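# Swing a locker door fully open and back away

## Task

Get the locker door to its widest open position and have it stay there on its own after the robot lets go and moves off. Flinging or slamming the door open counts as failure, and so does the robot toppling or being left leaning.

## Robot and tools

Robot: TidyBot++, a mobile base 0.54 m long, 0.50 m wide and 0.38 m tall on four powered casters, carrying a single seven-joint arm with a two-finger gripper. The arm's shoulder sits 0.12 m ahead of the base centre and 0.68 m above the floor. There are two cameras: base_camera on the chassis and wrist_camera, which looks along the hand. The arm starts folded with the hand down. In that pose the hand reaches at most 0.08 m past the base front and the elbow is at most 1.15 m high.

Frames: the base frame has its origin on the floor below the base centre, with x forward, y left and z up. hand_pose is reported in this frame. It is the point halfway between the finger pads; its z axis runs out along the fingers and its y axis is the closing direction. The odometry frame is the base frame as it was at the scene start. base_odometry counts wheel rotation only, so wheel slip appears as travel, and drift of a few cm and several degrees builds up over many moves. Heading runs from -3.142 to 3.142, positive to the left. base_tilt is in degrees, with forward lean and right lean positive, and carries a fixed bias of about 1 degree.

execute_actions takes "actions", a list with either zero or one action, plus an optional "cameras" list using base_camera, wrist_camera or all. Leaving it out, passing null or passing ["all"] returns every camera; passing [] returns none. An empty action list moves nothing and just reports state and images. One action can hold:
- "base": exactly one relative move, measured from where the base last reported itself. translate_m is metres straight ahead, -2 to 2, with forward positive. strafe_m is metres sideways, -2 to 2, with left positive. rotate_rad is a spin on the spot in radians, -6.3 to 6.3, with counter-clockwise seen from above positive.
- "joints": absolute targets in radians, keyed by name. joint_1_rad has no limit; it turns the whole arm about vertical, and positive is clockwise from above, the reverse of rotate_rad. joint_2_rad is the shoulder, -2.249 to 2.249. joint_3_rad has no limit and rolls the upper arm. joint_4_rad is the elbow, -2.579 to 2.579. joint_5_rad has no limit and rolls the forearm. joint_6_rad is the wrist, -2.099 to 2.099. joint_7_rad has no limit and rolls the hand; with the hand down, positive is counter-clockwise from above, and at 1.57 the fingers open toward left and right. gripper_pos runs from 0 (fully open, about 85 mm gap) to 1 (closed, squeezing at about 100 N per finger). The gap is roughly 85 x (1 - gripper_pos) mm. Unlimited joints take the shorter way round, so for big turns send steps under half a turn.
- "speeds": lower top speeds for this action only. translate_m and strafe_m accept 0.05 to 0.5 m/s, and rotate_rad accepts 0.1 to 1.57 rad/s; the defaults are the maximums.
All motions in an action begin together. A base move that would need more than 8.667 s is refused, and no action runs past 15 s. Any unknown key or out-of-range number rejects the whole call, and nothing moves. A joint or base you leave out may keep pushing toward its earlier target.

Arm geometry: the upper arm is 0.42 m, the forearm 0.31 m, and the hand 0.31 m to the hand point. With joint_1_rad = 0, joint_3_rad = 3.14 and joint_5_rad = 0, the arm stays in the base's x-z plane. Each segment's tilt from vertical, forward positive, is then: upper arm = joint_2_rad; forearm = joint_2_rad - joint_4_rad; hand = that minus joint_6_rad. The forward reach is the sum of length x sin(tilt), and the height above the shoulder is the sum of length x cos(tilt). Friction often leaves the hand 1-2 cm off. To correct, send each joint its last command plus (wanted angle - read angle).

wait: seconds, 0 to 10. It commands nothing and returns state and images. zoom_image: camera (base_camera or wrist_camera) and region [x0, y0, x1, y1] in pixels of that camera's latest image, with the origin at top-left and at most 504 x 504. read_manual: optional section "licences"; it returns legal text only. finished_scene: scene, the current scene's number. It closes the scene for good and reports success. A reply with no tool call ends everything.

Result lines: base_status and joint_status describe how the last accepted action ended. done means the target was reached, although for the base that only means the wheels turned enough. off_target means it settled elsewhere and may still be pushing. contact_stop or time_out means it gave up its target and is holding. "joint command not followed" with a "cause:" line means the arm targets were withheld to avoid self-collision, and joints then show not_followed. on_its_own lists motion you did not command. motor_effort gives percent of maximum per motor, with the peak in brackets. ARM HIT means the arm struck itself or the base. A torque fault freezes the arm for 10 s and skips the rest of the call, but the base keeps going. MOTOR HOT warns from 60 °C, and OVER-TEMPERATURE FAULT with limit_stop_at_motor_heat means the arm sagged from heat, so resend the target. After any stop, the later motion calls in the same reply are skipped.

Cautions: the arm is not kept off the base. Never drive the base while the arm is caught on something about 0.8 m or higher, because the robot can tip. Sideways force on a raised hand can lift wheels. Open the door gradually and at low speed so it does not swing hard. Watch effort and torque warnings, and avoid hard shoves. A blocked base can report done while short of its target. At the end, open the gripper, pull the arm back and drive clear, then check in the images that the door stays open.

Each tool is called by a JSON object that holds its "name" and its "arguments".

## Session

{"name": "execute_actions", "arguments": {"actions": []}}

Scene clock: 0.00 s.
base_odometry: x=+0.000 y=+0.000 heading=+0.000 (m, m, rad; odometry frame)
base_tilt: forward=+0.1 right=-0.4 (deg)
base_status: not commanded
joint_positions: joint_1_rad=+0.055 joint_2_rad=-0.318 joint_3_rad=+3.182 joint_4_rad=-2.533 joint_5_rad=+0.012 joint_6_rad=-0.920 joint_7_rad=+1.583 gripper_pos=+0.000
joint_status: not commanded
motor_effort: joint_1_rad=+1 joint_2_rad=+1 joint_3_rad=+0 joint_4_rad=+9 joint_5_rad=+0 joint_6_rad=-2 joint_7_rad=-1 (%)
hand_pose: x=+0.2406 y=-0.0118 z=+0.5814 quat_wxyz=(-0.001, +0.999, -0.038, +0.003) (m; base frame)
pictures: base_camera, wrist_camera
Images, in order (width x height): base_camera 644x364, wrist_camera 644x476.

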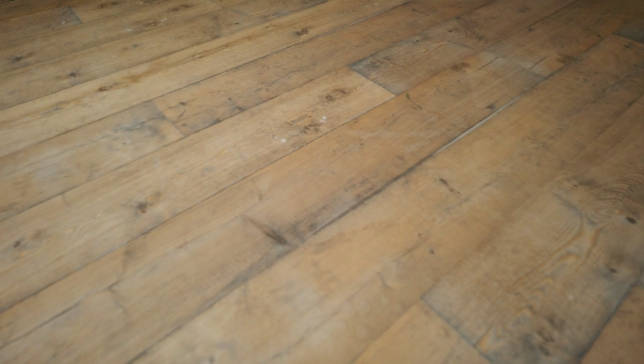

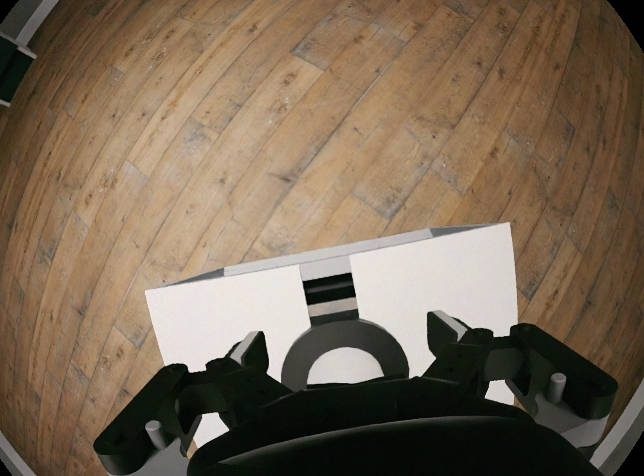

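{"name": "execute_actions", "arguments": {"actions": [{"base":{"rotate_rad":0.8},"joints":{"joint_1_rad":0,"joint_3_rad":3.14,"joint_5_rad":0,"joint_6_rad":0.64,"joint_7_rad":1.57}}]}}

Scene clock: 1.90 s.
base_odometry: x=+0.000 y=+0.000 heading=+0.799 (m, m, rad; odometry frame)
base_tilt: forward=+0.1 right=-0.4 (deg)
base_status: done
joint_positions: joint_1_rad=+0.009 joint_2_rad=-0.318 joint_3_rad=+3.148 joint_4_rad=-2.533 joint_5_rad=+0.012 joint_6_rad=+0.617 joint_7_rad=+1.583 gripper_pos=+0.000
joint_status: all done
motor_effort: joint_1_rad=+1(1) joint_2_rad=-7(7) joint_3_rad=+0(1) joint_4_rad=+19(19) joint_5_rad=+0(1) joint_6_rad=+9(8) joint_7_rad=-1(2) (%)
hand_pose: x=+0.5500 y=-0.0035 z=+0.8837 quat_wxyz=(+0.010, +0.717, +0.004, +0.697) (m; base frame)
pictures: base_camera, wrist_camera
Images, in order (width x height): base_camera 644x364, wrist_camera 644x476.

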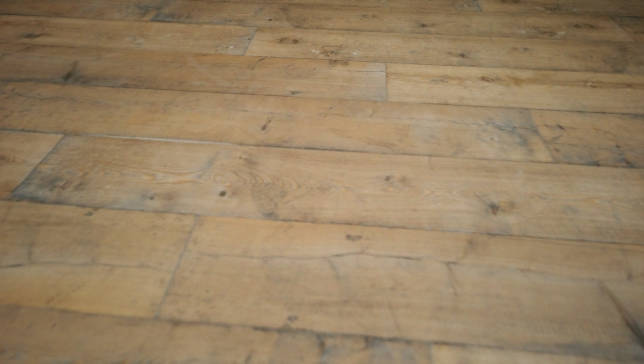

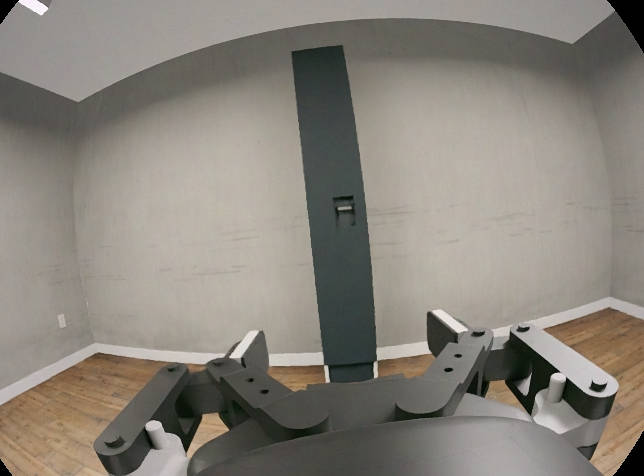

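{"name": "execute_actions", "arguments": {"actions": [{"base":{"rotate_rad":-0.11}}], "cameras": []}}

{"name": "execute_actions", "arguments": {"actions": [{"base":{"translate_m":0.7},"joints":{"joint_2_rad":-0.318,"joint_4_rad":-2.1,"joint_6_rad":0.2,"gripper_pos":1}}]}}

{"name": "zoom_image", "arguments": {"camera": "wrist_camera", "region": [220,140,440,320]}}

Scene clock: 2.90 s.
base_odometry: x=+0.000 y=+0.000 heading=+0.690 (m, m, rad; odometry frame)
base_tilt: forward=+0.1 right=-0.4 (deg)
base_status: done
joint_positions: joint_1_rad=+0.008 joint_2_rad=-0.318 joint_3_rad=+3.146 joint_4_rad=-2.533 joint_5_rad=+0.012 joint_6_rad=+0.617 joint_7_rad=+1.583 gripper_pos=+0.000
joint_status: not commanded
motor_effort: joint_1_rad=+0(1) joint_2_rad=-7(7) joint_3_rad=+0(1) joint_4_rad=+19(19) joint_5_rad=+0(1) joint_6_rad=+8(8) joint_7_rad=-1(1) (%)
hand_pose: x=+0.5500 y=-0.0019 z=+0.8837 quat_wxyz=(+0.009, +0.717, +0.005, +0.697) (m; base frame)
pictures: none
No camera images: the call's "cameras" was empty. Leave "cameras" out to get every camera's image.

Scene clock: 5.67 s.
base_odometry: x=+0.539 y=+0.447 heading=+0.691 (m, m, rad; odometry frame)
base_tilt: forward=+0.1 right=-0.4 (deg)
base_status: done
joint_positions: joint_1_rad=+0.008 joint_2_rad=-0.316 joint_3_rad=+3.146 joint_4_rad=-2.123 joint_5_rad=+0.012 joint_6_rad=+0.244 joint_7_rad=+1.583 gripper_pos=+0.999
joint_status: all done
motor_effort: joint_1_rad=+1(0) joint_2_rad=-10(13) joint_3_rad=+0(0) joint_4_rad=+22(23) joint_5_rad=+1(0) joint_6_rad=+9(10) joint_7_rad=-1(1) (%)
hand_pose: x=+0.6053 y=-0.0040 z=+1.0103 quat_wxyz=(+0.011, +0.705, +0.005, +0.710) (m; base frame)
pictures: base_camera, wrist_camera
Images, in order (width x height): base_camera 644x364, wrist_camera 644x476.

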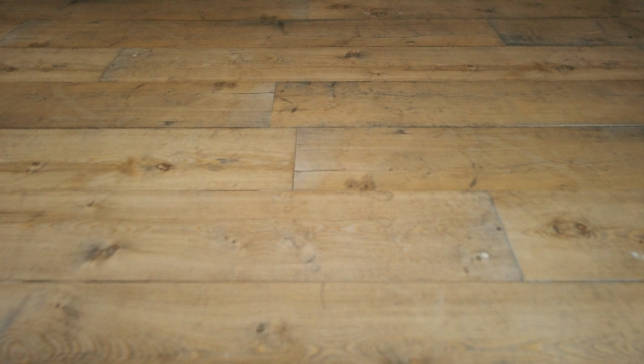

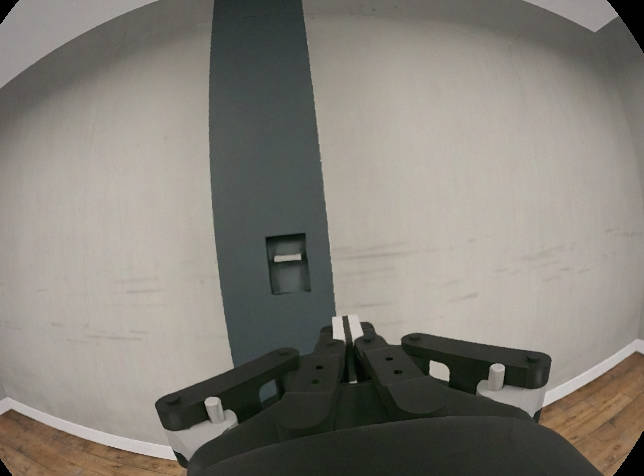

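Region (220, 140, 440, 320) of wrist_camera's 644x476 image, scaled by 2.291; it fills the top 412 rows of this view, and the rest is white.

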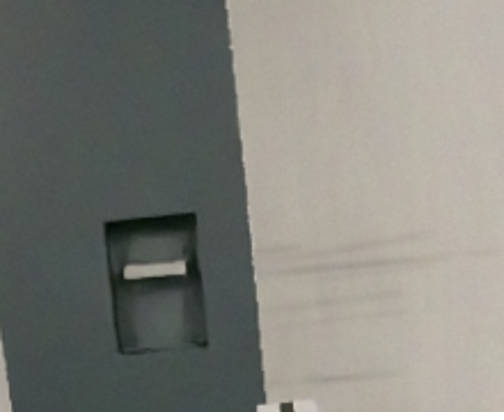

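{"name": "execute_actions", "arguments": {"actions": [{"base":{"strafe_m":0.135}}], "cameras": []}}

{"name": "execute_actions", "arguments": {"actions": [{"base":{"translate_m":0.45}}]}}

{"name": "execute_actions", "arguments": {"actions": [{"joints":{"joint_7_rad":3.17,"gripper_pos":0.6}}], "cameras": ["wrist_camera"]}}

Scene clock: 7.30 s.
base_odometry: x=+0.453 y=+0.551 heading=+0.691 (m, m, rad; odometry frame)
base_tilt: forward=+0.1 right=-0.4 (deg)
base_status: done
joint_positions: joint_1_rad=+0.007 joint_2_rad=-0.316 joint_3_rad=+3.140 joint_4_rad=-2.123 joint_5_rad=+0.012 joint_6_rad=+0.243 joint_7_rad=+1.583 gripper_pos=+0.999
joint_status: not commanded
motor_effort: joint_1_rad=+1(0) joint_2_rad=-10(11) joint_3_rad=+0(2) joint_4_rad=+22(22) joint_5_rad=+0(0) joint_6_rad=+9(9) joint_7_rad=-2(1) (%)
hand_pose: x=+0.6053 y=-0.0003 z=+1.0103 quat_wxyz=(+0.009, +0.705, +0.008, +0.709) (m; base frame)
pictures: none
No camera images: the call's "cameras" was empty. Leave "cameras" out to get every camera's image.

Scene clock: 9.57 s.
base_odometry: x=+0.800 y=+0.838 heading=+0.691 (m, m, rad; odometry frame)
base_tilt: forward=+0.1 right=-0.4 (deg)
base_status: done
joint_positions: joint_1_rad=+0.007 joint_2_rad=-0.312 joint_3_rad=+3.140 joint_4_rad=-2.122 joint_5_rad=+0.012 joint_6_rad=+0.242 joint_7_rad=+1.583 gripper_pos=+0.999
joint_status: not commanded
motor_effort: joint_1_rad=+1(0) joint_2_rad=-11(14) joint_3_rad=+0(1) joint_4_rad=+22(23) joint_5_rad=+0(0) joint_6_rad=+9(10) joint_7_rad=-1(1) (%)
hand_pose: x=+0.6065 y=-0.0003 z=+1.0089 quat_wxyz=(+0.009, +0.706, +0.008, +0.708) (m; base frame)
pictures: base_camera, wrist_camera
Images, in order (width x height): base_camera 644x364, wrist_camera 644x476.

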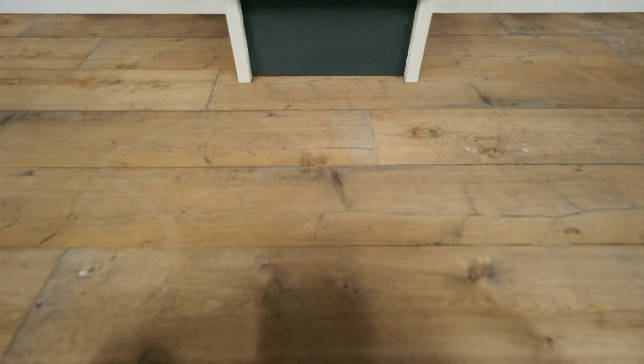

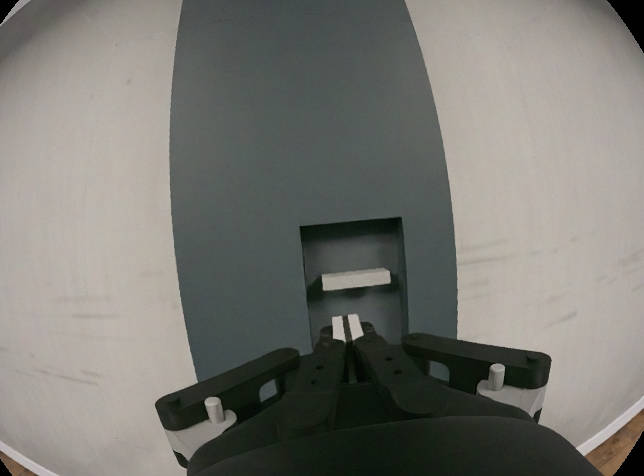

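Scene clock: 11.37 s.
base_odometry: x=+0.800 y=+0.838 heading=+0.691 (m, m, rad; odometry frame)
base_tilt: forward=+0.1 right=-0.4 (deg)
base_status: not commanded
joint_positions: joint_1_rad=+0.007 joint_2_rad=-0.312 joint_3_rad=+3.140 joint_4_rad=-2.122 joint_5_rad=+0.012 joint_6_rad=+0.242 joint_7_rad=+3.161 gripper_pos=+0.600
joint_status: all done
motor_effort: joint_1_rad=+0(1) joint_2_rad=-11(11) joint_3_rad=+0(0) joint_4_rad=+22(22) joint_5_rad=+0(0) joint_6_rad=+9(9) joint_7_rad=-2(2) (%)
hand_pose: x=+0.6065 y=-0.0003 z=+1.0089 quat_wxyz=(+0.509, +0.492, +0.506, +0.492) (m; base frame)
pictures: wrist_camera
Images, in order (width x height): wrist_camera 644x476.

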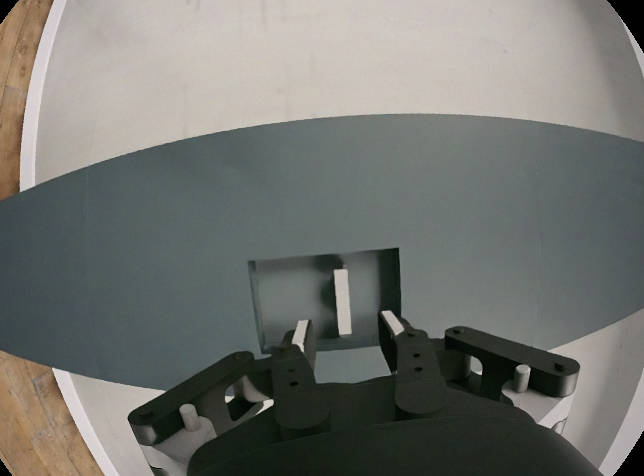

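{"name": "execute_actions", "arguments": {"actions": [{"base":{"strafe_m":-0.035}}], "cameras": []}}

{"name": "execute_actions", "arguments": {"actions": [{"base":{"translate_m":0.11}}], "cameras": ["wrist_camera"]}}

Scene clock: 12.37 s.
base_odometry: x=+0.823 y=+0.811 heading=+0.691 (m, m, rad; odometry frame)
base_tilt: forward=+0.1 right=-0.4 (deg)
base_status: done
joint_positions: joint_1_rad=+0.006 joint_2_rad=-0.312 joint_3_rad=+3.142 joint_4_rad=-2.122 joint_5_rad=+0.012 joint_6_rad=+0.242 joint_7_rad=+3.161 gripper_pos=+0.600
joint_status: not commanded
motor_effort: joint_1_rad=+0(2) joint_2_rad=-10(12) joint_3_rad=-1(2) joint_4_rad=+22(23) joint_5_rad=+0(0) joint_6_rad=+9(9) joint_7_rad=-2(2) (%)
hand_pose: x=+0.6064 y=-0.0013 z=+1.0089 quat_wxyz=(+0.510, +0.492, +0.506, +0.492) (m; base frame)
pictures: none
No camera images: the call's "cameras" was empty. Leave "cameras" out to get every camera's image.

Scene clock: 13.67 s.
base_odometry: x=+0.908 y=+0.881 heading=+0.691 (m, m, rad; odometry frame)
base_tilt: forward=+0.1 right=-0.4 (deg)
base_status: done
joint_positions: joint_1_rad=+0.006 joint_2_rad=-0.311 joint_3_rad=+3.142 joint_4_rad=-2.122 joint_5_rad=+0.012 joint_6_rad=+0.242 joint_7_rad=+3.161 gripper_pos=+0.600
joint_status: not commanded
motor_effort: joint_1_rad=+1(1) joint_2_rad=-10(14) joint_3_rad=+0(1) joint_4_rad=+22(23) joint_5_rad=+0(0) joint_6_rad=+8(9) joint_7_rad=-2(2) (%)
hand_pose: x=+0.6069 y=-0.0013 z=+1.0084 quat_wxyz=(+0.509, +0.493, +0.506, +0.492) (m; base frame)
pictures: wrist_camera
Images, in order (width x height): wrist_camera 644x476.

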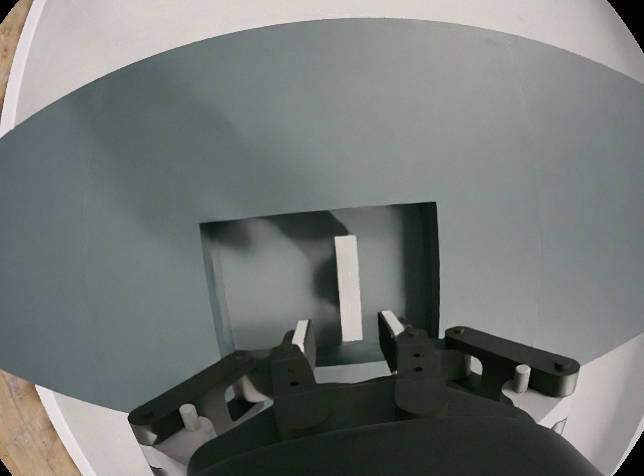

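{"name": "execute_actions", "arguments": {"actions": [{"base":{"strafe_m":0.022}}], "cameras": []}}

{"name": "execute_actions", "arguments": {"actions": [{"base":{"translate_m":0.05},"speeds":{"translate_m":0.05}}], "cameras": ["wrist_camera"]}}

{"name": "execute_actions", "arguments": {"actions": [{"joints":{"gripper_pos":1}}], "cameras": ["wrist_camera"]}}

Scene clock: 14.57 s.
base_odometry: x=+0.894 y=+0.899 heading=+0.691 (m, m, rad; odometry frame)
base_tilt: forward=+0.1 right=-0.4 (deg)
base_status: done
joint_positions: joint_1_rad=+0.006 joint_2_rad=-0.311 joint_3_rad=+3.139 joint_4_rad=-2.122 joint_5_rad=+0.012 joint_6_rad=+0.242 joint_7_rad=+3.161 gripper_pos=+0.600
joint_status: not commanded
motor_effort: joint_1_rad=+1(0) joint_2_rad=-11(12) joint_3_rad=+0(2) joint_4_rad=+22(22) joint_5_rad=+0(0) joint_6_rad=+9(9) joint_7_rad=-2(1) (%)
hand_pose: x=+0.6068 y=+0.0006 z=+1.0085 quat_wxyz=(+0.509, +0.492, +0.507, +0.492) (m; base frame)
pictures: none
No camera images: the call's "cameras" was empty. Leave "cameras" out to get every camera's image.

Scene clock: 16.03 s.
base_odometry: x=+0.932 y=+0.931 heading=+0.691 (m, m, rad; odometry frame)
base_tilt: forward=+0.1 right=-0.4 (deg)
base_status: done
joint_positions: joint_1_rad=+0.006 joint_2_rad=-0.314 joint_3_rad=+3.139 joint_4_rad=-2.121 joint_5_rad=+0.012 joint_6_rad=+0.241 joint_7_rad=+3.161 gripper_pos=+0.600
joint_status: not commanded
motor_effort: joint_1_rad=+0(1) joint_2_rad=-10(14) joint_3_rad=+0(1) joint_4_rad=+22(23) joint_5_rad=+0(0) joint_6_rad=+8(9) joint_7_rad=-2(2) (%)
hand_pose: x=+0.6060 y=+0.0006 z=+1.0096 quat_wxyz=(+0.509, +0.491, +0.507, +0.493) (m; base frame)
pictures: wrist_camera
Images, in order (width x height): wrist_camera 644x476.

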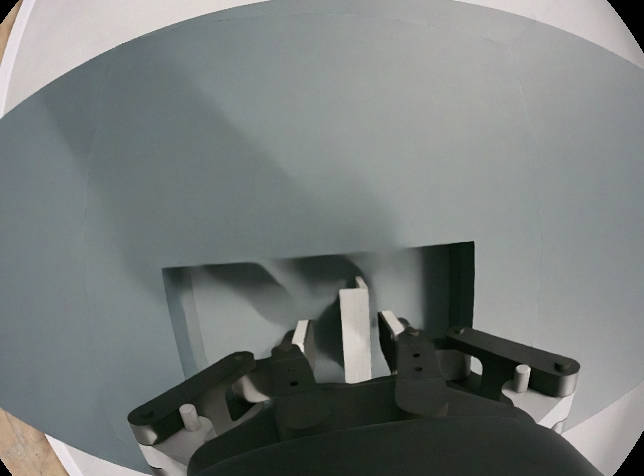

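Scene clock: 16.80 s.
base_odometry: x=+0.932 y=+0.931 heading=+0.691 (m, m, rad; odometry frame)
base_tilt: forward=+0.1 right=-0.4 (deg)
base_status: not commanded
joint_positions: joint_1_rad=+0.006 joint_2_rad=-0.317 joint_3_rad=+3.139 joint_4_rad=-2.115 joint_5_rad=+0.012 joint_6_rad=+0.237 joint_7_rad=+3.161 gripper_pos=+0.887
joint_status: gripper_pos off_target (ended at +0.887, target +1.000)
motor_effort: joint_1_rad=+1(2) joint_2_rad=-10(12) joint_3_rad=+0(1) joint_4_rad=+23(26) joint_5_rad=+2(2) joint_6_rad=+8(13) joint_7_rad=+1(1) (%)
hand_pose: x=+0.6053 y=+0.0007 z=+1.0139 quat_wxyz=(+0.511, +0.490, +0.505, +0.494) (m; base frame)
pictures: wrist_camera
Images, in order (width x height): wrist_camera 644x476.

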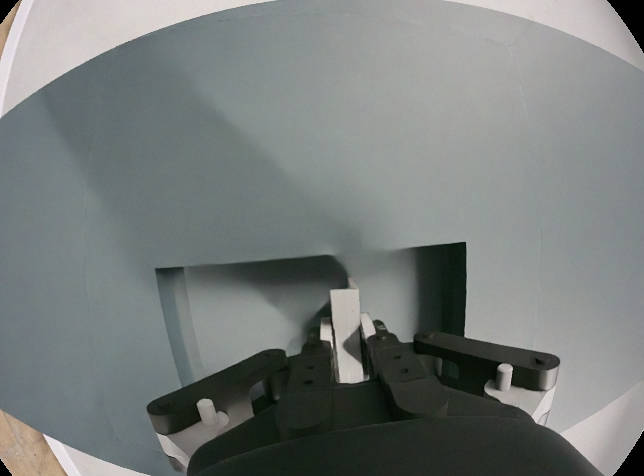

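Lift.

{"name": "execute_actions", "arguments": {"actions": [{"joints":{"joint_2_rad":-0.36,"joint_4_rad":-1.98,"joint_6_rad":0.12}}], "cameras": ["wrist_camera"]}}

{"name": "execute_actions", "arguments": {"actions": [{"base":{"translate_m":-0.04},"speeds":{"translate_m":0.05}}]}}

Scene clock: 17.83 s.
base_odometry: x=+0.932 y=+0.931 heading=+0.691 (m, m, rad; odometry frame)
base_tilt: forward=+0.1 right=-0.4 (deg)
base_status: not commanded
joint_positions: joint_1_rad=+0.005 joint_2_rad=-0.326 joint_3_rad=+3.139 joint_4_rad=-2.066 joint_5_rad=+0.012 joint_6_rad=+0.132 joint_7_rad=+3.161 gripper_pos=+0.887
joint_status: joint_4_rad off_target (ended at -2.066, target -1.980); the others done
motor_effort: joint_1_rad=+3(3) joint_2_rad=-14(14) joint_3_rad=+2(2) joint_4_rad=+32(31) joint_5_rad=+2(2) joint_6_rad=+13(14) joint_7_rad=+1(1) (%)
hand_pose: x=+0.6052 y=+0.0007 z=+1.0155 quat_wxyz=(+0.499, +0.501, +0.517, +0.482) (m; base frame)
pictures: wrist_camera
Images, in order (width x height): wrist_camera 644x476.

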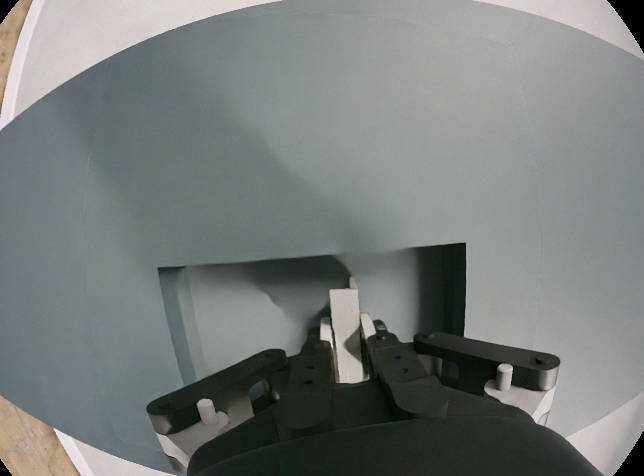

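Scene clock: 19.03 s.
base_odometry: x=+0.902 y=+0.906 heading=+0.691 (m, m, rad; odometry frame)
base_tilt: forward=+0.2 right=-0.4 (deg)
base_status: done
joint_positions: joint_1_rad=+0.003 joint_2_rad=-0.233 joint_3_rad=+3.140 joint_4_rad=-1.990 joint_5_rad=+0.012 joint_6_rad=+0.132 joint_7_rad=+3.161 gripper_pos=+0.887
joint_status: not commanded
on_its_own: joint_4_rad moved +0.076 to your old target -1.980
motor_effort: joint_1_rad=+1(3) joint_2_rad=-38(43) joint_3_rad=+0(1) joint_4_rad=+22(32) joint_5_rad=+2(3) joint_6_rad=+8(13) joint_7_rad=+1(1) (%)
hand_pose: x=+0.6415 y=+0.0011 z=+1.0159 quat_wxyz=(+0.494, +0.505, +0.522, +0.478) (m; base frame)
pictures: base_camera, wrist_camera
Images, in order (width x height): base_camera 644x364, wrist_camera 644x476.

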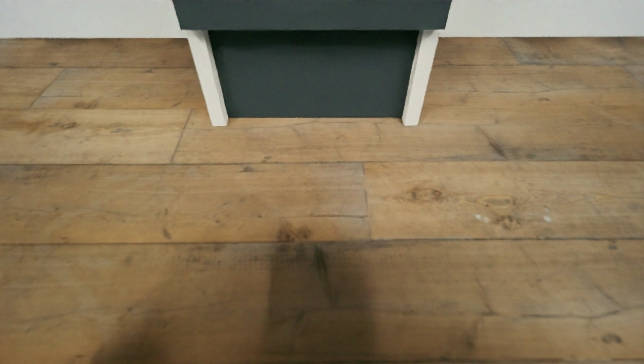

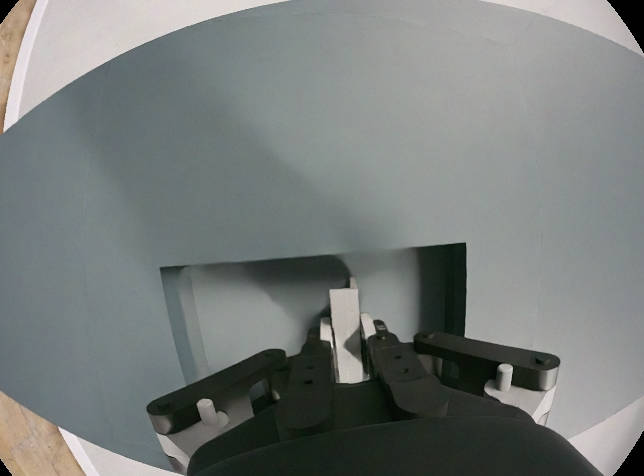

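{"name": "execute_actions", "arguments": {"actions": [{"base":{"translate_m":0.04},"joints":{"joint_2_rad":-0.44,"joint_4_rad":-1.82,"joint_6_rad":0.36}}], "cameras": ["wrist_camera"]}}

Scene clock: 20.23 s.
base_odometry: x=+0.932 y=+0.931 heading=+0.691 (m, m, rad; odometry frame)
base_tilt: forward=+0.1 right=-0.4 (deg)
base_status: done
joint_positions: joint_1_rad=+0.003 joint_2_rad=-0.333 joint_3_rad=+3.141 joint_4_rad=-2.038 joint_5_rad=+0.012 joint_6_rad=+0.117 joint_7_rad=+3.161 gripper_pos=+0.887
joint_status: joint_2_rad off_target (ended at -0.333, target -0.440); joint_4_rad off_target (ended at -2.038, target -1.820); joint_6_rad off_target (ended at +0.117, target +0.360)
motor_effort: joint_1_rad=+2(3) joint_2_rad=-30(41) joint_3_rad=+1(3) joint_4_rad=+61(63) joint_5_rad=+2(2) joint_6_rad=+38(39) joint_7_rad=+1(1) (%)
hand_pose: x=+0.6042 y=+0.0006 z=+1.0321 quat_wxyz=(+0.504, +0.496, +0.512, +0.487) (m; base frame)
pictures: wrist_camera
Images, in order (width x height): wrist_camera 644x476.

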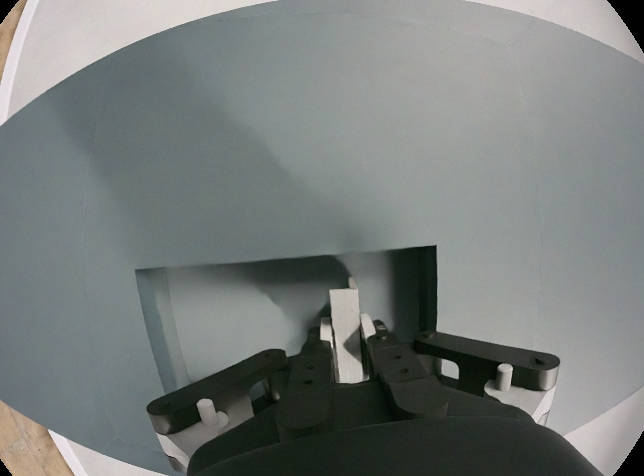

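{"name": "execute_actions", "arguments": {"actions": [{"base":{"translate_m":-0.05},"speeds":{"translate_m":0.05},"joints":{"joint_2_rad":-0.48}}]}}

Scene clock: 21.67 s.
base_odometry: x=+0.894 y=+0.899 heading=+0.691 (m, m, rad; odometry frame)
base_tilt: forward=+0.1 right=-0.4 (deg)
base_status: done
joint_positions: joint_1_rad=+0.001 joint_2_rad=-0.312 joint_3_rad=+3.138 joint_4_rad=-2.028 joint_5_rad=+0.012 joint_6_rad=+0.131 joint_7_rad=+3.161 gripper_pos=+0.887
joint_status: joint_2_rad off_target (ended at -0.312, target -0.480)
motor_effort: joint_1_rad=+1(3) joint_2_rad=-46(50) joint_3_rad=+0(3) joint_4_rad=+58(63) joint_5_rad=+3(3) joint_6_rad=+36(40) joint_7_rad=+2(2) (%)
hand_pose: x=+0.6122 y=+0.0031 z=+1.0325 quat_wxyz=(+0.504, +0.494, +0.512, +0.489) (m; base frame)
pictures: base_camera, wrist_camera
Images, in order (width x height): base_camera 644x364, wrist_camera 644x476.

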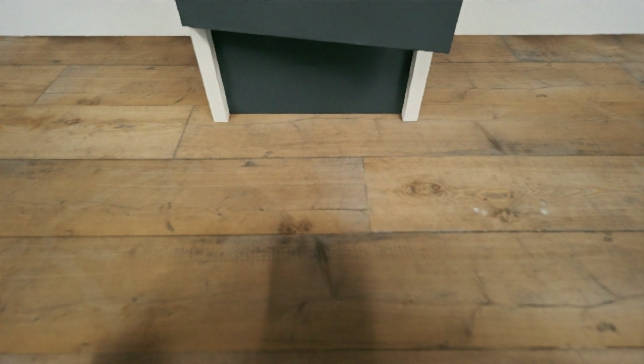

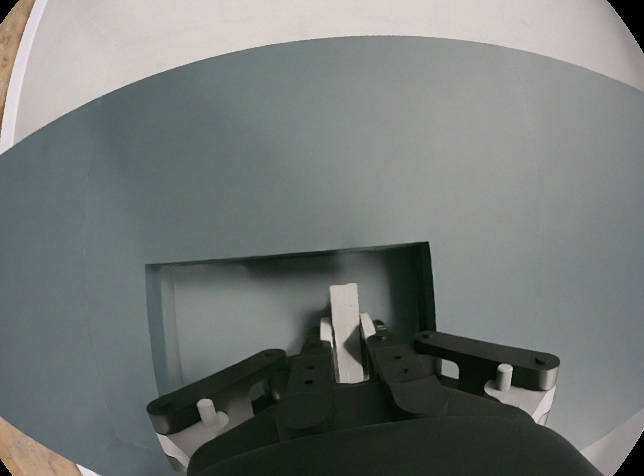

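Open, and pivots. Relax the lift and pull more.

{"name": "execute_actions", "arguments": {"actions": [{"base":{"translate_m":-0.08},"speeds":{"translate_m":0.06},"joints":{"joint_1_rad":-0.08,"joint_2_rad":-0.34,"joint_4_rad":-2.12,"joint_6_rad":0.24}}]}}

{"name": "execute_actions", "arguments": {"actions": [{"joints":{"gripper_pos":0.65}}], "cameras": []}}

{"name": "execute_actions", "arguments": {"actions": [{"base":{"translate_m":-0.13},"speeds":{"translate_m":0.15}}], "cameras": []}}

{"name": "execute_actions", "arguments": {"actions": [{"base":{"strafe_m":-0.2},"joints":{"gripper_pos":1,"joint_7_rad":0.1}}]}}

Scene clock: 23.77 s.
base_odometry: x=+0.832 y=+0.848 heading=+0.691 (m, m, rad; odometry frame)
base_tilt: forward=+0.1 right=-0.4 (deg)
base_status: done
joint_positions: joint_1_rad=-0.079 joint_2_rad=-0.310 joint_3_rad=+3.138 joint_4_rad=-2.093 joint_5_rad=+0.012 joint_6_rad=+0.204 joint_7_rad=+3.161 gripper_pos=+0.887
joint_status: all done
motor_effort: joint_1_rad=+1(4) joint_2_rad=-18(49) joint_3_rad=+0(3) joint_4_rad=+21(57) joint_5_rad=+2(3) joint_6_rad=+7(37) joint_7_rad=+0(2) (%)
hand_pose: x=+0.6074 y=+0.0425 z=+1.0138 quat_wxyz=(+0.485, +0.472, +0.530, +0.511) (m; base frame)
pictures: base_camera, wrist_camera
Images, in order (width x height): base_camera 644x364, wrist_camera 644x476.

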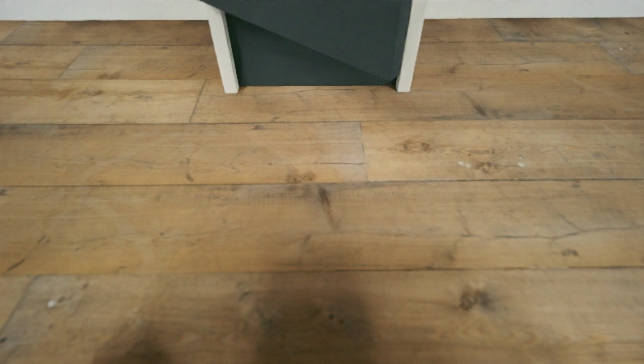

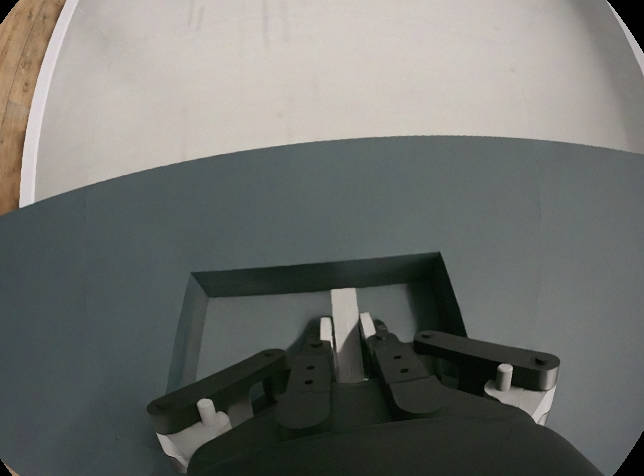

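Scene clock: 24.57 s.
base_odometry: x=+0.832 y=+0.848 heading=+0.691 (m, m, rad; odometry frame)
base_tilt: forward=+0.1 right=-0.3 (deg)
base_status: not commanded
joint_positions: joint_1_rad=-0.079 joint_2_rad=-0.333 joint_3_rad=+3.138 joint_4_rad=-2.098 joint_5_rad=+0.012 joint_6_rad=+0.204 joint_7_rad=+3.161 gripper_pos=+0.650
joint_status: all done
motor_effort: joint_1_rad=+1(2) joint_2_rad=-11(20) joint_3_rad=+0(1) joint_4_rad=+22(26) joint_5_rad=+0(2) joint_6_rad=+9(13) joint_7_rad=-1(1) (%)
hand_pose: x=+0.5993 y=+0.0418 z=+1.0219 quat_wxyz=(+0.489, +0.468, +0.526, +0.515) (m; base frame)
pictures: none
No camera images: the call's "cameras" was empty. Leave "cameras" out to get every camera's image.

Scene clock: 26.10 s.
base_odometry: x=+0.731 y=+0.766 heading=+0.691 (m, m, rad; odometry frame)
base_tilt: forward=+0.1 right=-0.4 (deg)
base_status: done
joint_positions: joint_1_rad=-0.079 joint_2_rad=-0.339 joint_3_rad=+3.138 joint_4_rad=-2.098 joint_5_rad=+0.012 joint_6_rad=+0.204 joint_7_rad=+3.161 gripper_pos=+0.650
joint_status: not commanded
motor_effort: joint_1_rad=+1(0) joint_2_rad=-10(14) joint_3_rad=+0(1) joint_4_rad=+22(23) joint_5_rad=+0(0) joint_6_rad=+8(9) joint_7_rad=-1(1) (%)
hand_pose: x=+0.5972 y=+0.0417 z=+1.0248 quat_wxyz=(+0.491, +0.466, +0.524, +0.517) (m; base frame)
pictures: none
No camera images: the call's "cameras" was empty. Leave "cameras" out to get every camera's image.

Scene clock: 29.10 s.
base_odometry: x=+0.859 y=+0.611 heading=+0.690 (m, m, rad; odometry frame)
base_tilt: forward=+0.1 right=-0.3 (deg)
base_status: done
joint_positions: joint_1_rad=-0.079 joint_2_rad=-0.339 joint_3_rad=+3.142 joint_4_rad=-2.098 joint_5_rad=+0.012 joint_6_rad=+0.204 joint_7_rad=+0.109 gripper_pos=+0.999
joint_status: all done
motor_effort: joint_1_rad=+1(0) joint_2_rad=-10(11) joint_3_rad=+0(2) joint_4_rad=+22(22) joint_5_rad=+0(0) joint_6_rad=+9(9) joint_7_rad=-1(1) (%)
hand_pose: x=+0.5974 y=+0.0398 z=+1.0248 quat_wxyz=(-0.494, +0.543, -0.444, +0.514) (m; base frame)
pictures: base_camera, wrist_camera
Images, in order (width x height): base_camera 644x364, wrist_camera 644x476.

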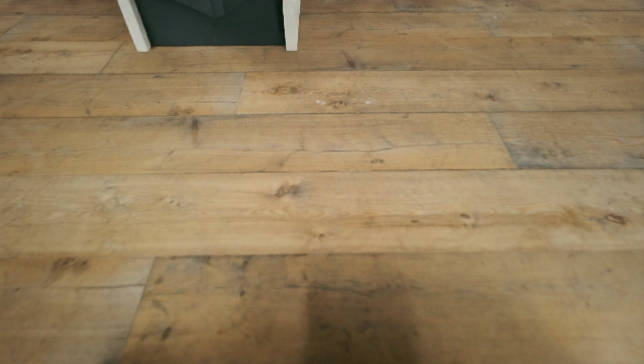

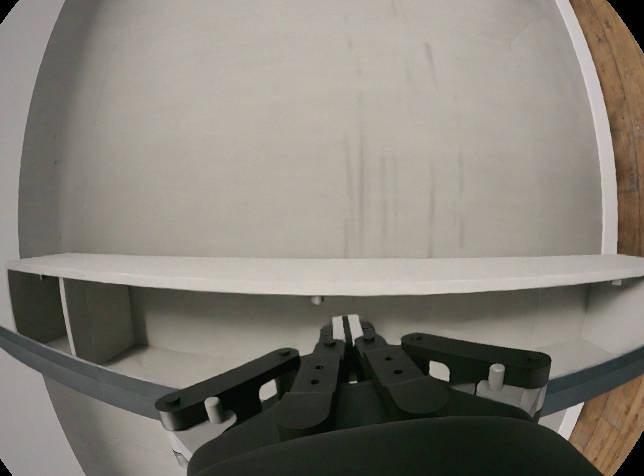

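{"name": "execute_actions", "arguments": {"actions": [{"base":{"strafe_m":-0.13},"joints":{"joint_1_rad":-0.42}}], "cameras": []}}

{"name": "execute_actions", "arguments": {"actions": [{"base":{"translate_m":0.17}}], "cameras": []}}

{"name": "execute_actions", "arguments": {"actions": [{"base":{"strafe_m":0.3},"speeds":{"strafe_m":0.07}}]}}

Scene clock: 31.20 s.
base_odometry: x=+0.941 y=+0.511 heading=+0.690 (m, m, rad; odometry frame)
base_tilt: forward=+0.1 right=-0.4 (deg)
base_status: done
joint_positions: joint_1_rad=-0.409 joint_2_rad=-0.339 joint_3_rad=+3.143 joint_4_rad=-2.098 joint_5_rad=+0.012 joint_6_rad=+0.204 joint_7_rad=+0.109 gripper_pos=+0.999
joint_status: all done
motor_effort: joint_1_rad=+1(0) joint_2_rad=-9(11) joint_3_rad=+0(2) joint_4_rad=+22(23) joint_5_rad=+0(0) joint_6_rad=+10(9) joint_7_rad=-1(1) (%)
hand_pose: x=+0.5587 y=+0.1925 z=+1.0248 quat_wxyz=(-0.572, +0.609, -0.348, +0.426) (m; base frame)
pictures: none
No camera images: the call's "cameras" was empty. Leave "cameras" out to get every camera's image.

Scene clock: 32.73 s.
base_odometry: x=+1.073 y=+0.619 heading=+0.689 (m, m, rad; odometry frame)
base_tilt: forward=+0.1 right=-0.4 (deg)
base_status: done
joint_positions: joint_1_rad=-0.410 joint_2_rad=-0.335 joint_3_rad=+3.143 joint_4_rad=-2.099 joint_5_rad=+0.012 joint_6_rad=+0.204 joint_7_rad=+0.109 gripper_pos=+0.999
joint_status: not commanded
motor_effort: joint_1_rad=+1(0) joint_2_rad=-9(13) joint_3_rad=+0(1) joint_4_rad=+22(23) joint_5_rad=+0(0) joint_6_rad=+9(9) joint_7_rad=-1(1) (%)
hand_pose: x=+0.5600 y=+0.1933 z=+1.0226 quat_wxyz=(-0.571, +0.610, -0.349, +0.425) (m; base frame)
pictures: none
No camera images: the call's "cameras" was empty. Leave "cameras" out to get every camera's image.

Scene clock: 37.60 s.
base_odometry: x=+0.883 y=+0.850 heading=+0.690 (m, m, rad; odometry frame)
base_tilt: forward=+0.1 right=-0.3 (deg)
base_status: done
joint_positions: joint_1_rad=-0.262 joint_2_rad=-0.492 joint_3_rad=+3.333 joint_4_rad=-2.192 joint_5_rad=+0.005 joint_6_rad=+0.205 joint_7_rad=+0.109 gripper_pos=+0.999
joint_status: not commanded
motor_effort: joint_1_rad=-29(31) joint_2_rad=+26(30) joint_3_rad=-37(40) joint_4_rad=+33(40) joint_5_rad=+5(6) joint_6_rad=+14(16) joint_7_rad=-3(3) (%)
hand_pose: x=+0.5481 y=+0.0100 z=+1.0321 quat_wxyz=(-0.533, +0.509, -0.455, +0.500) (m; base frame)
pictures: base_camera, wrist_camera
Images, in order (width x height): base_camera 644x364, wrist_camera 644x476.

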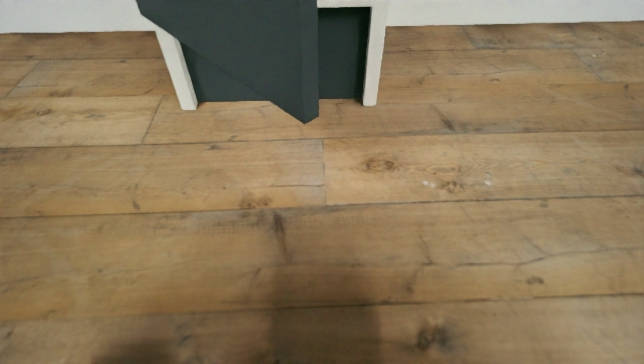

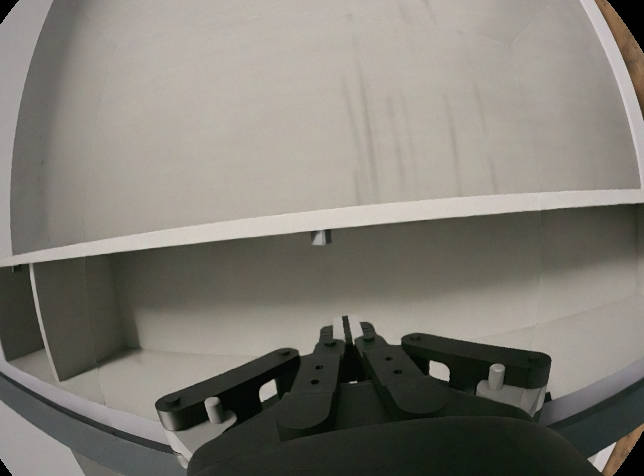

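{"name": "execute_actions", "arguments": {"actions": [{"base":{"strafe_m":-0.5},"speeds":{"strafe_m":0.3}}], "cameras": []}}

{"name": "execute_actions", "arguments": {"actions": [{"base":{"translate_m":0.15},"joints":{"joint_1_rad":-0.95,"joint_3_rad":3.12}}], "cameras": []}}

{"name": "execute_actions", "arguments": {"actions": [{"base":{"strafe_m":0.15},"speeds":{"strafe_m":0.1}}]}}

Scene clock: 40.50 s.
base_odometry: x=+1.200 y=+0.463 heading=+0.689 (m, m, rad; odometry frame)
base_tilt: forward=+0.1 right=-0.3 (deg)
base_status: done
joint_positions: joint_1_rad=-0.424 joint_2_rad=-0.334 joint_3_rad=+3.135 joint_4_rad=-2.133 joint_5_rad=+0.003 joint_6_rad=+0.208 joint_7_rad=+0.109 gripper_pos=+0.999
joint_status: not commanded
motor_effort: joint_1_rad=+0(30) joint_2_rad=-9(27) joint_3_rad=+0(38) joint_4_rad=+22(33) joint_5_rad=+0(6) joint_6_rad=+8(14) joint_7_rad=-1(1) (%)
hand_pose: x=+0.5539 y=+0.2020 z=+1.0013 quat_wxyz=(-0.566, +0.623, -0.351, +0.410) (m; base frame)
pictures: none
No camera images: the call's "cameras" was empty. Leave "cameras" out to get every camera's image.

Scene clock: 42.23 s.
base_odometry: x=+1.317 y=+0.559 heading=+0.689 (m, m, rad; odometry frame)
base_tilt: forward=+0.1 right=-0.4 (deg)
base_status: done
joint_positions: joint_1_rad=-0.940 joint_2_rad=-0.334 joint_3_rad=+3.129 joint_4_rad=-2.133 joint_5_rad=+0.003 joint_6_rad=+0.208 joint_7_rad=+0.109 gripper_pos=+0.999
joint_status: all done
motor_effort: joint_1_rad=+1(1) joint_2_rad=-10(13) joint_3_rad=+0(0) joint_4_rad=+22(23) joint_5_rad=+0(0) joint_6_rad=+9(9) joint_7_rad=-1(2) (%)
hand_pose: x=+0.3946 y=+0.3923 z=+1.0013 quat_wxyz=(-0.653, +0.692, -0.178, +0.251) (m; base frame)
pictures: none
No camera images: the call's "cameras" was empty. Leave "cameras" out to get every camera's image.

Scene clock: 44.30 s.
base_odometry: x=+1.221 y=+0.675 heading=+0.689 (m, m, rad; odometry frame)
base_tilt: forward=+0.1 right=-0.4 (deg)
base_status: done
joint_positions: joint_1_rad=-0.940 joint_2_rad=-0.337 joint_3_rad=+3.128 joint_4_rad=-2.133 joint_5_rad=+0.003 joint_6_rad=+0.208 joint_7_rad=+0.109 gripper_pos=+0.999
joint_status: not commanded
motor_effort: joint_1_rad=+1(0) joint_2_rad=-10(12) joint_3_rad=+0(1) joint_4_rad=+22(23) joint_5_rad=+0(0) joint_6_rad=+8(9) joint_7_rad=-2(2) (%)
hand_pose: x=+0.3936 y=+0.3919 z=+1.0026 quat_wxyz=(-0.654, +0.691, -0.177, +0.251) (m; base frame)
pictures: base_camera, wrist_camera
Images, in order (width x height): base_camera 644x364, wrist_camera 644x476.

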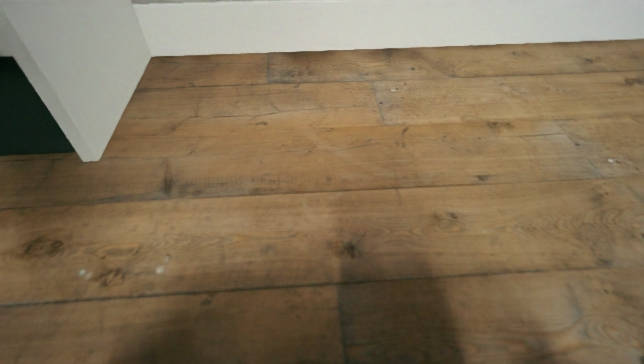

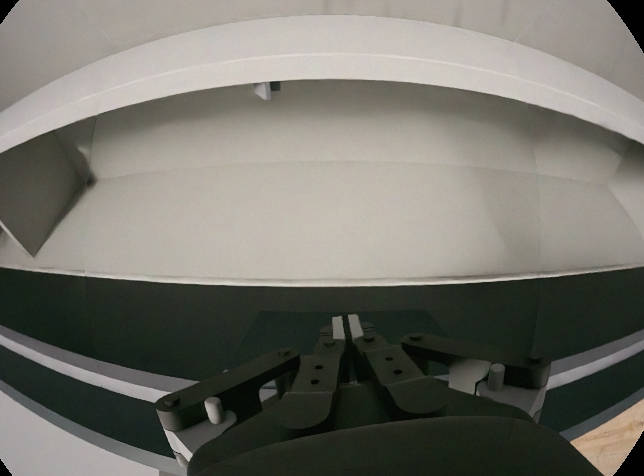

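{"name": "execute_actions", "arguments": {"actions": [{"base":{"translate_m":0.07}}], "cameras": []}}

{"name": "execute_actions", "arguments": {"actions": [{"base":{"strafe_m":0.07},"speeds":{"strafe_m":0.07}}], "cameras": []}}

{"name": "execute_actions", "arguments": {"actions": [{"base":{"rotate_rad":0.3},"speeds":{"rotate_rad":0.15}}]}}

Scene clock: 45.53 s.
base_odometry: x=+1.275 y=+0.720 heading=+0.689 (m, m, rad; odometry frame)
base_tilt: forward=+0.1 right=-0.4 (deg)
base_status: done
joint_positions: joint_1_rad=-0.941 joint_2_rad=-0.336 joint_3_rad=+3.126 joint_4_rad=-2.133 joint_5_rad=+0.003 joint_6_rad=+0.208 joint_7_rad=+0.109 gripper_pos=+0.999
joint_status: not commanded
motor_effort: joint_1_rad=+0(2) joint_2_rad=-10(12) joint_3_rad=+0(1) joint_4_rad=+22(23) joint_5_rad=+1(0) joint_6_rad=+8(9) joint_7_rad=-1(1) (%)
hand_pose: x=+0.3928 y=+0.3926 z=+1.0024 quat_wxyz=(-0.654, +0.692, -0.176, +0.251) (m; base frame)
pictures: none
No camera images: the call's "cameras" was empty. Leave "cameras" out to get every camera's image.

Scene clock: 47.03 s.
base_odometry: x=+1.231 y=+0.774 heading=+0.689 (m, m, rad; odometry frame)
base_tilt: forward=+0.1 right=-0.4 (deg)
base_status: done
joint_positions: joint_1_rad=-0.941 joint_2_rad=-0.337 joint_3_rad=+3.126 joint_4_rad=-2.133 joint_5_rad=+0.003 joint_6_rad=+0.208 joint_7_rad=+0.109 gripper_pos=+0.999
joint_status: not commanded
motor_effort: joint_1_rad=+0(0) joint_2_rad=-10(13) joint_3_rad=+0(2) joint_4_rad=+22(23) joint_5_rad=+0(1) joint_6_rad=+9(9) joint_7_rad=-1(1) (%)
hand_pose: x=+0.3925 y=+0.3923 z=+1.0030 quat_wxyz=(-0.654, +0.691, -0.176, +0.251) (m; base frame)
pictures: none
No camera images: the call's "cameras" was empty. Leave "cameras" out to get every camera's image.

Scene clock: 49.40 s.
base_odometry: x=+1.231 y=+0.774 heading=+0.988 (m, m, rad; odometry frame)
base_tilt: forward=+0.1 right=-0.4 (deg)
base_status: done
joint_positions: joint_1_rad=-0.941 joint_2_rad=-0.338 joint_3_rad=+3.127 joint_4_rad=-2.133 joint_5_rad=+0.003 joint_6_rad=+0.208 joint_7_rad=+0.109 gripper_pos=+0.999
joint_status: not commanded
motor_effort: joint_1_rad=+1(6) joint_2_rad=-10(12) joint_3_rad=+0(7) joint_4_rad=+22(23) joint_5_rad=+0(3) joint_6_rad=+9(9) joint_7_rad=-1(1) (%)
hand_pose: x=+0.3924 y=+0.3922 z=+1.0032 quat_wxyz=(-0.655, +0.691, -0.176, +0.251) (m; base frame)
pictures: base_camera, wrist_camera
Images, in order (width x height): base_camera 644x364, wrist_camera 644x476.

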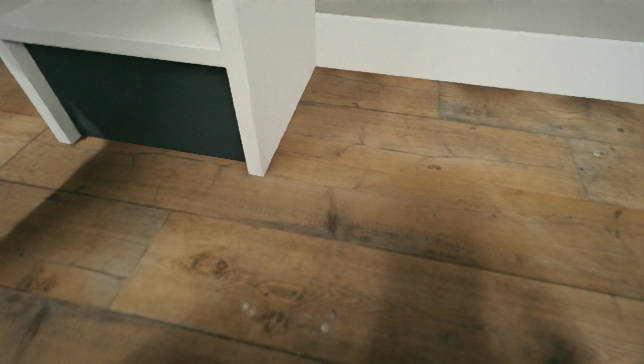

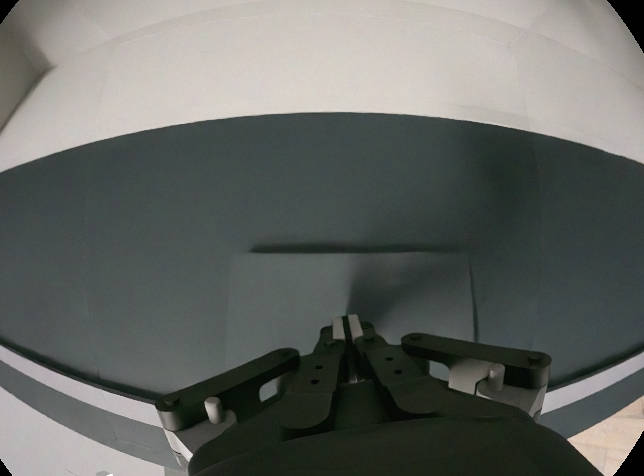

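{"name": "execute_actions", "arguments": {"actions": [{"base":{"translate_m":0.06},"speeds":{"translate_m":0.05}}], "cameras": []}}

{"name": "execute_actions", "arguments": {"actions": [{"base":{"strafe_m":0.08},"speeds":{"strafe_m":0.05}}]}}

Scene clock: 51.17 s.
base_odometry: x=+1.264 y=+0.825 heading=+0.989 (m, m, rad; odometry frame)
base_tilt: forward=+0.1 right=-0.4 (deg)
base_status: done
joint_positions: joint_1_rad=-0.942 joint_2_rad=-0.339 joint_3_rad=+3.126 joint_4_rad=-2.133 joint_5_rad=+0.003 joint_6_rad=+0.208 joint_7_rad=+0.109 gripper_pos=+0.999
joint_status: not commanded
motor_effort: joint_1_rad=+1(1) joint_2_rad=-10(12) joint_3_rad=+1(2) joint_4_rad=+22(23) joint_5_rad=+0(0) joint_6_rad=+9(9) joint_7_rad=-1(1) (%)
hand_pose: x=+0.3917 y=+0.3921 z=+1.0040 quat_wxyz=(-0.655, +0.691, -0.175, +0.251) (m; base frame)
pictures: none
No camera images: the call's "cameras" was empty. Leave "cameras" out to get every camera's image.

Scene clock: 53.23 s.
base_odometry: x=+1.197 y=+0.869 heading=+0.989 (m, m, rad; odometry frame)
base_tilt: forward=+0.1 right=-0.4 (deg)
base_status: done
joint_positions: joint_1_rad=-0.942 joint_2_rad=-0.344 joint_3_rad=+3.126 joint_4_rad=-2.133 joint_5_rad=+0.003 joint_6_rad=+0.208 joint_7_rad=+0.109 gripper_pos=+0.999
joint_status: not commanded
motor_effort: joint_1_rad=+1(2) joint_2_rad=-10(11) joint_3_rad=+0(3) joint_4_rad=+22(27) joint_5_rad=+0(1) joint_6_rad=+9(11) joint_7_rad=-1(1) (%)
hand_pose: x=+0.3910 y=+0.3907 z=+1.0062 quat_wxyz=(-0.657, +0.689, -0.175, +0.251) (m; base frame)
pictures: base_camera, wrist_camera
Images, in order (width x height): base_camera 644x364, wrist_camera 644x476.

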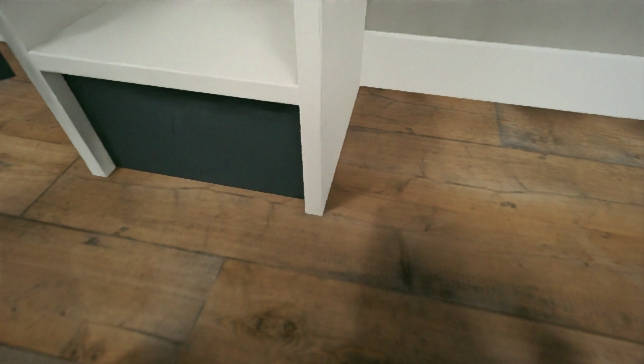

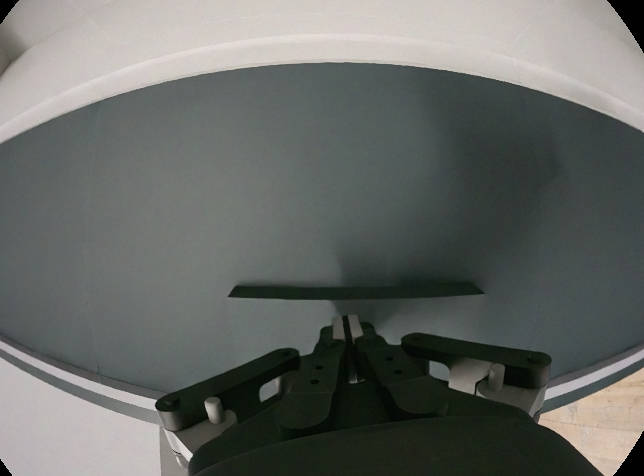

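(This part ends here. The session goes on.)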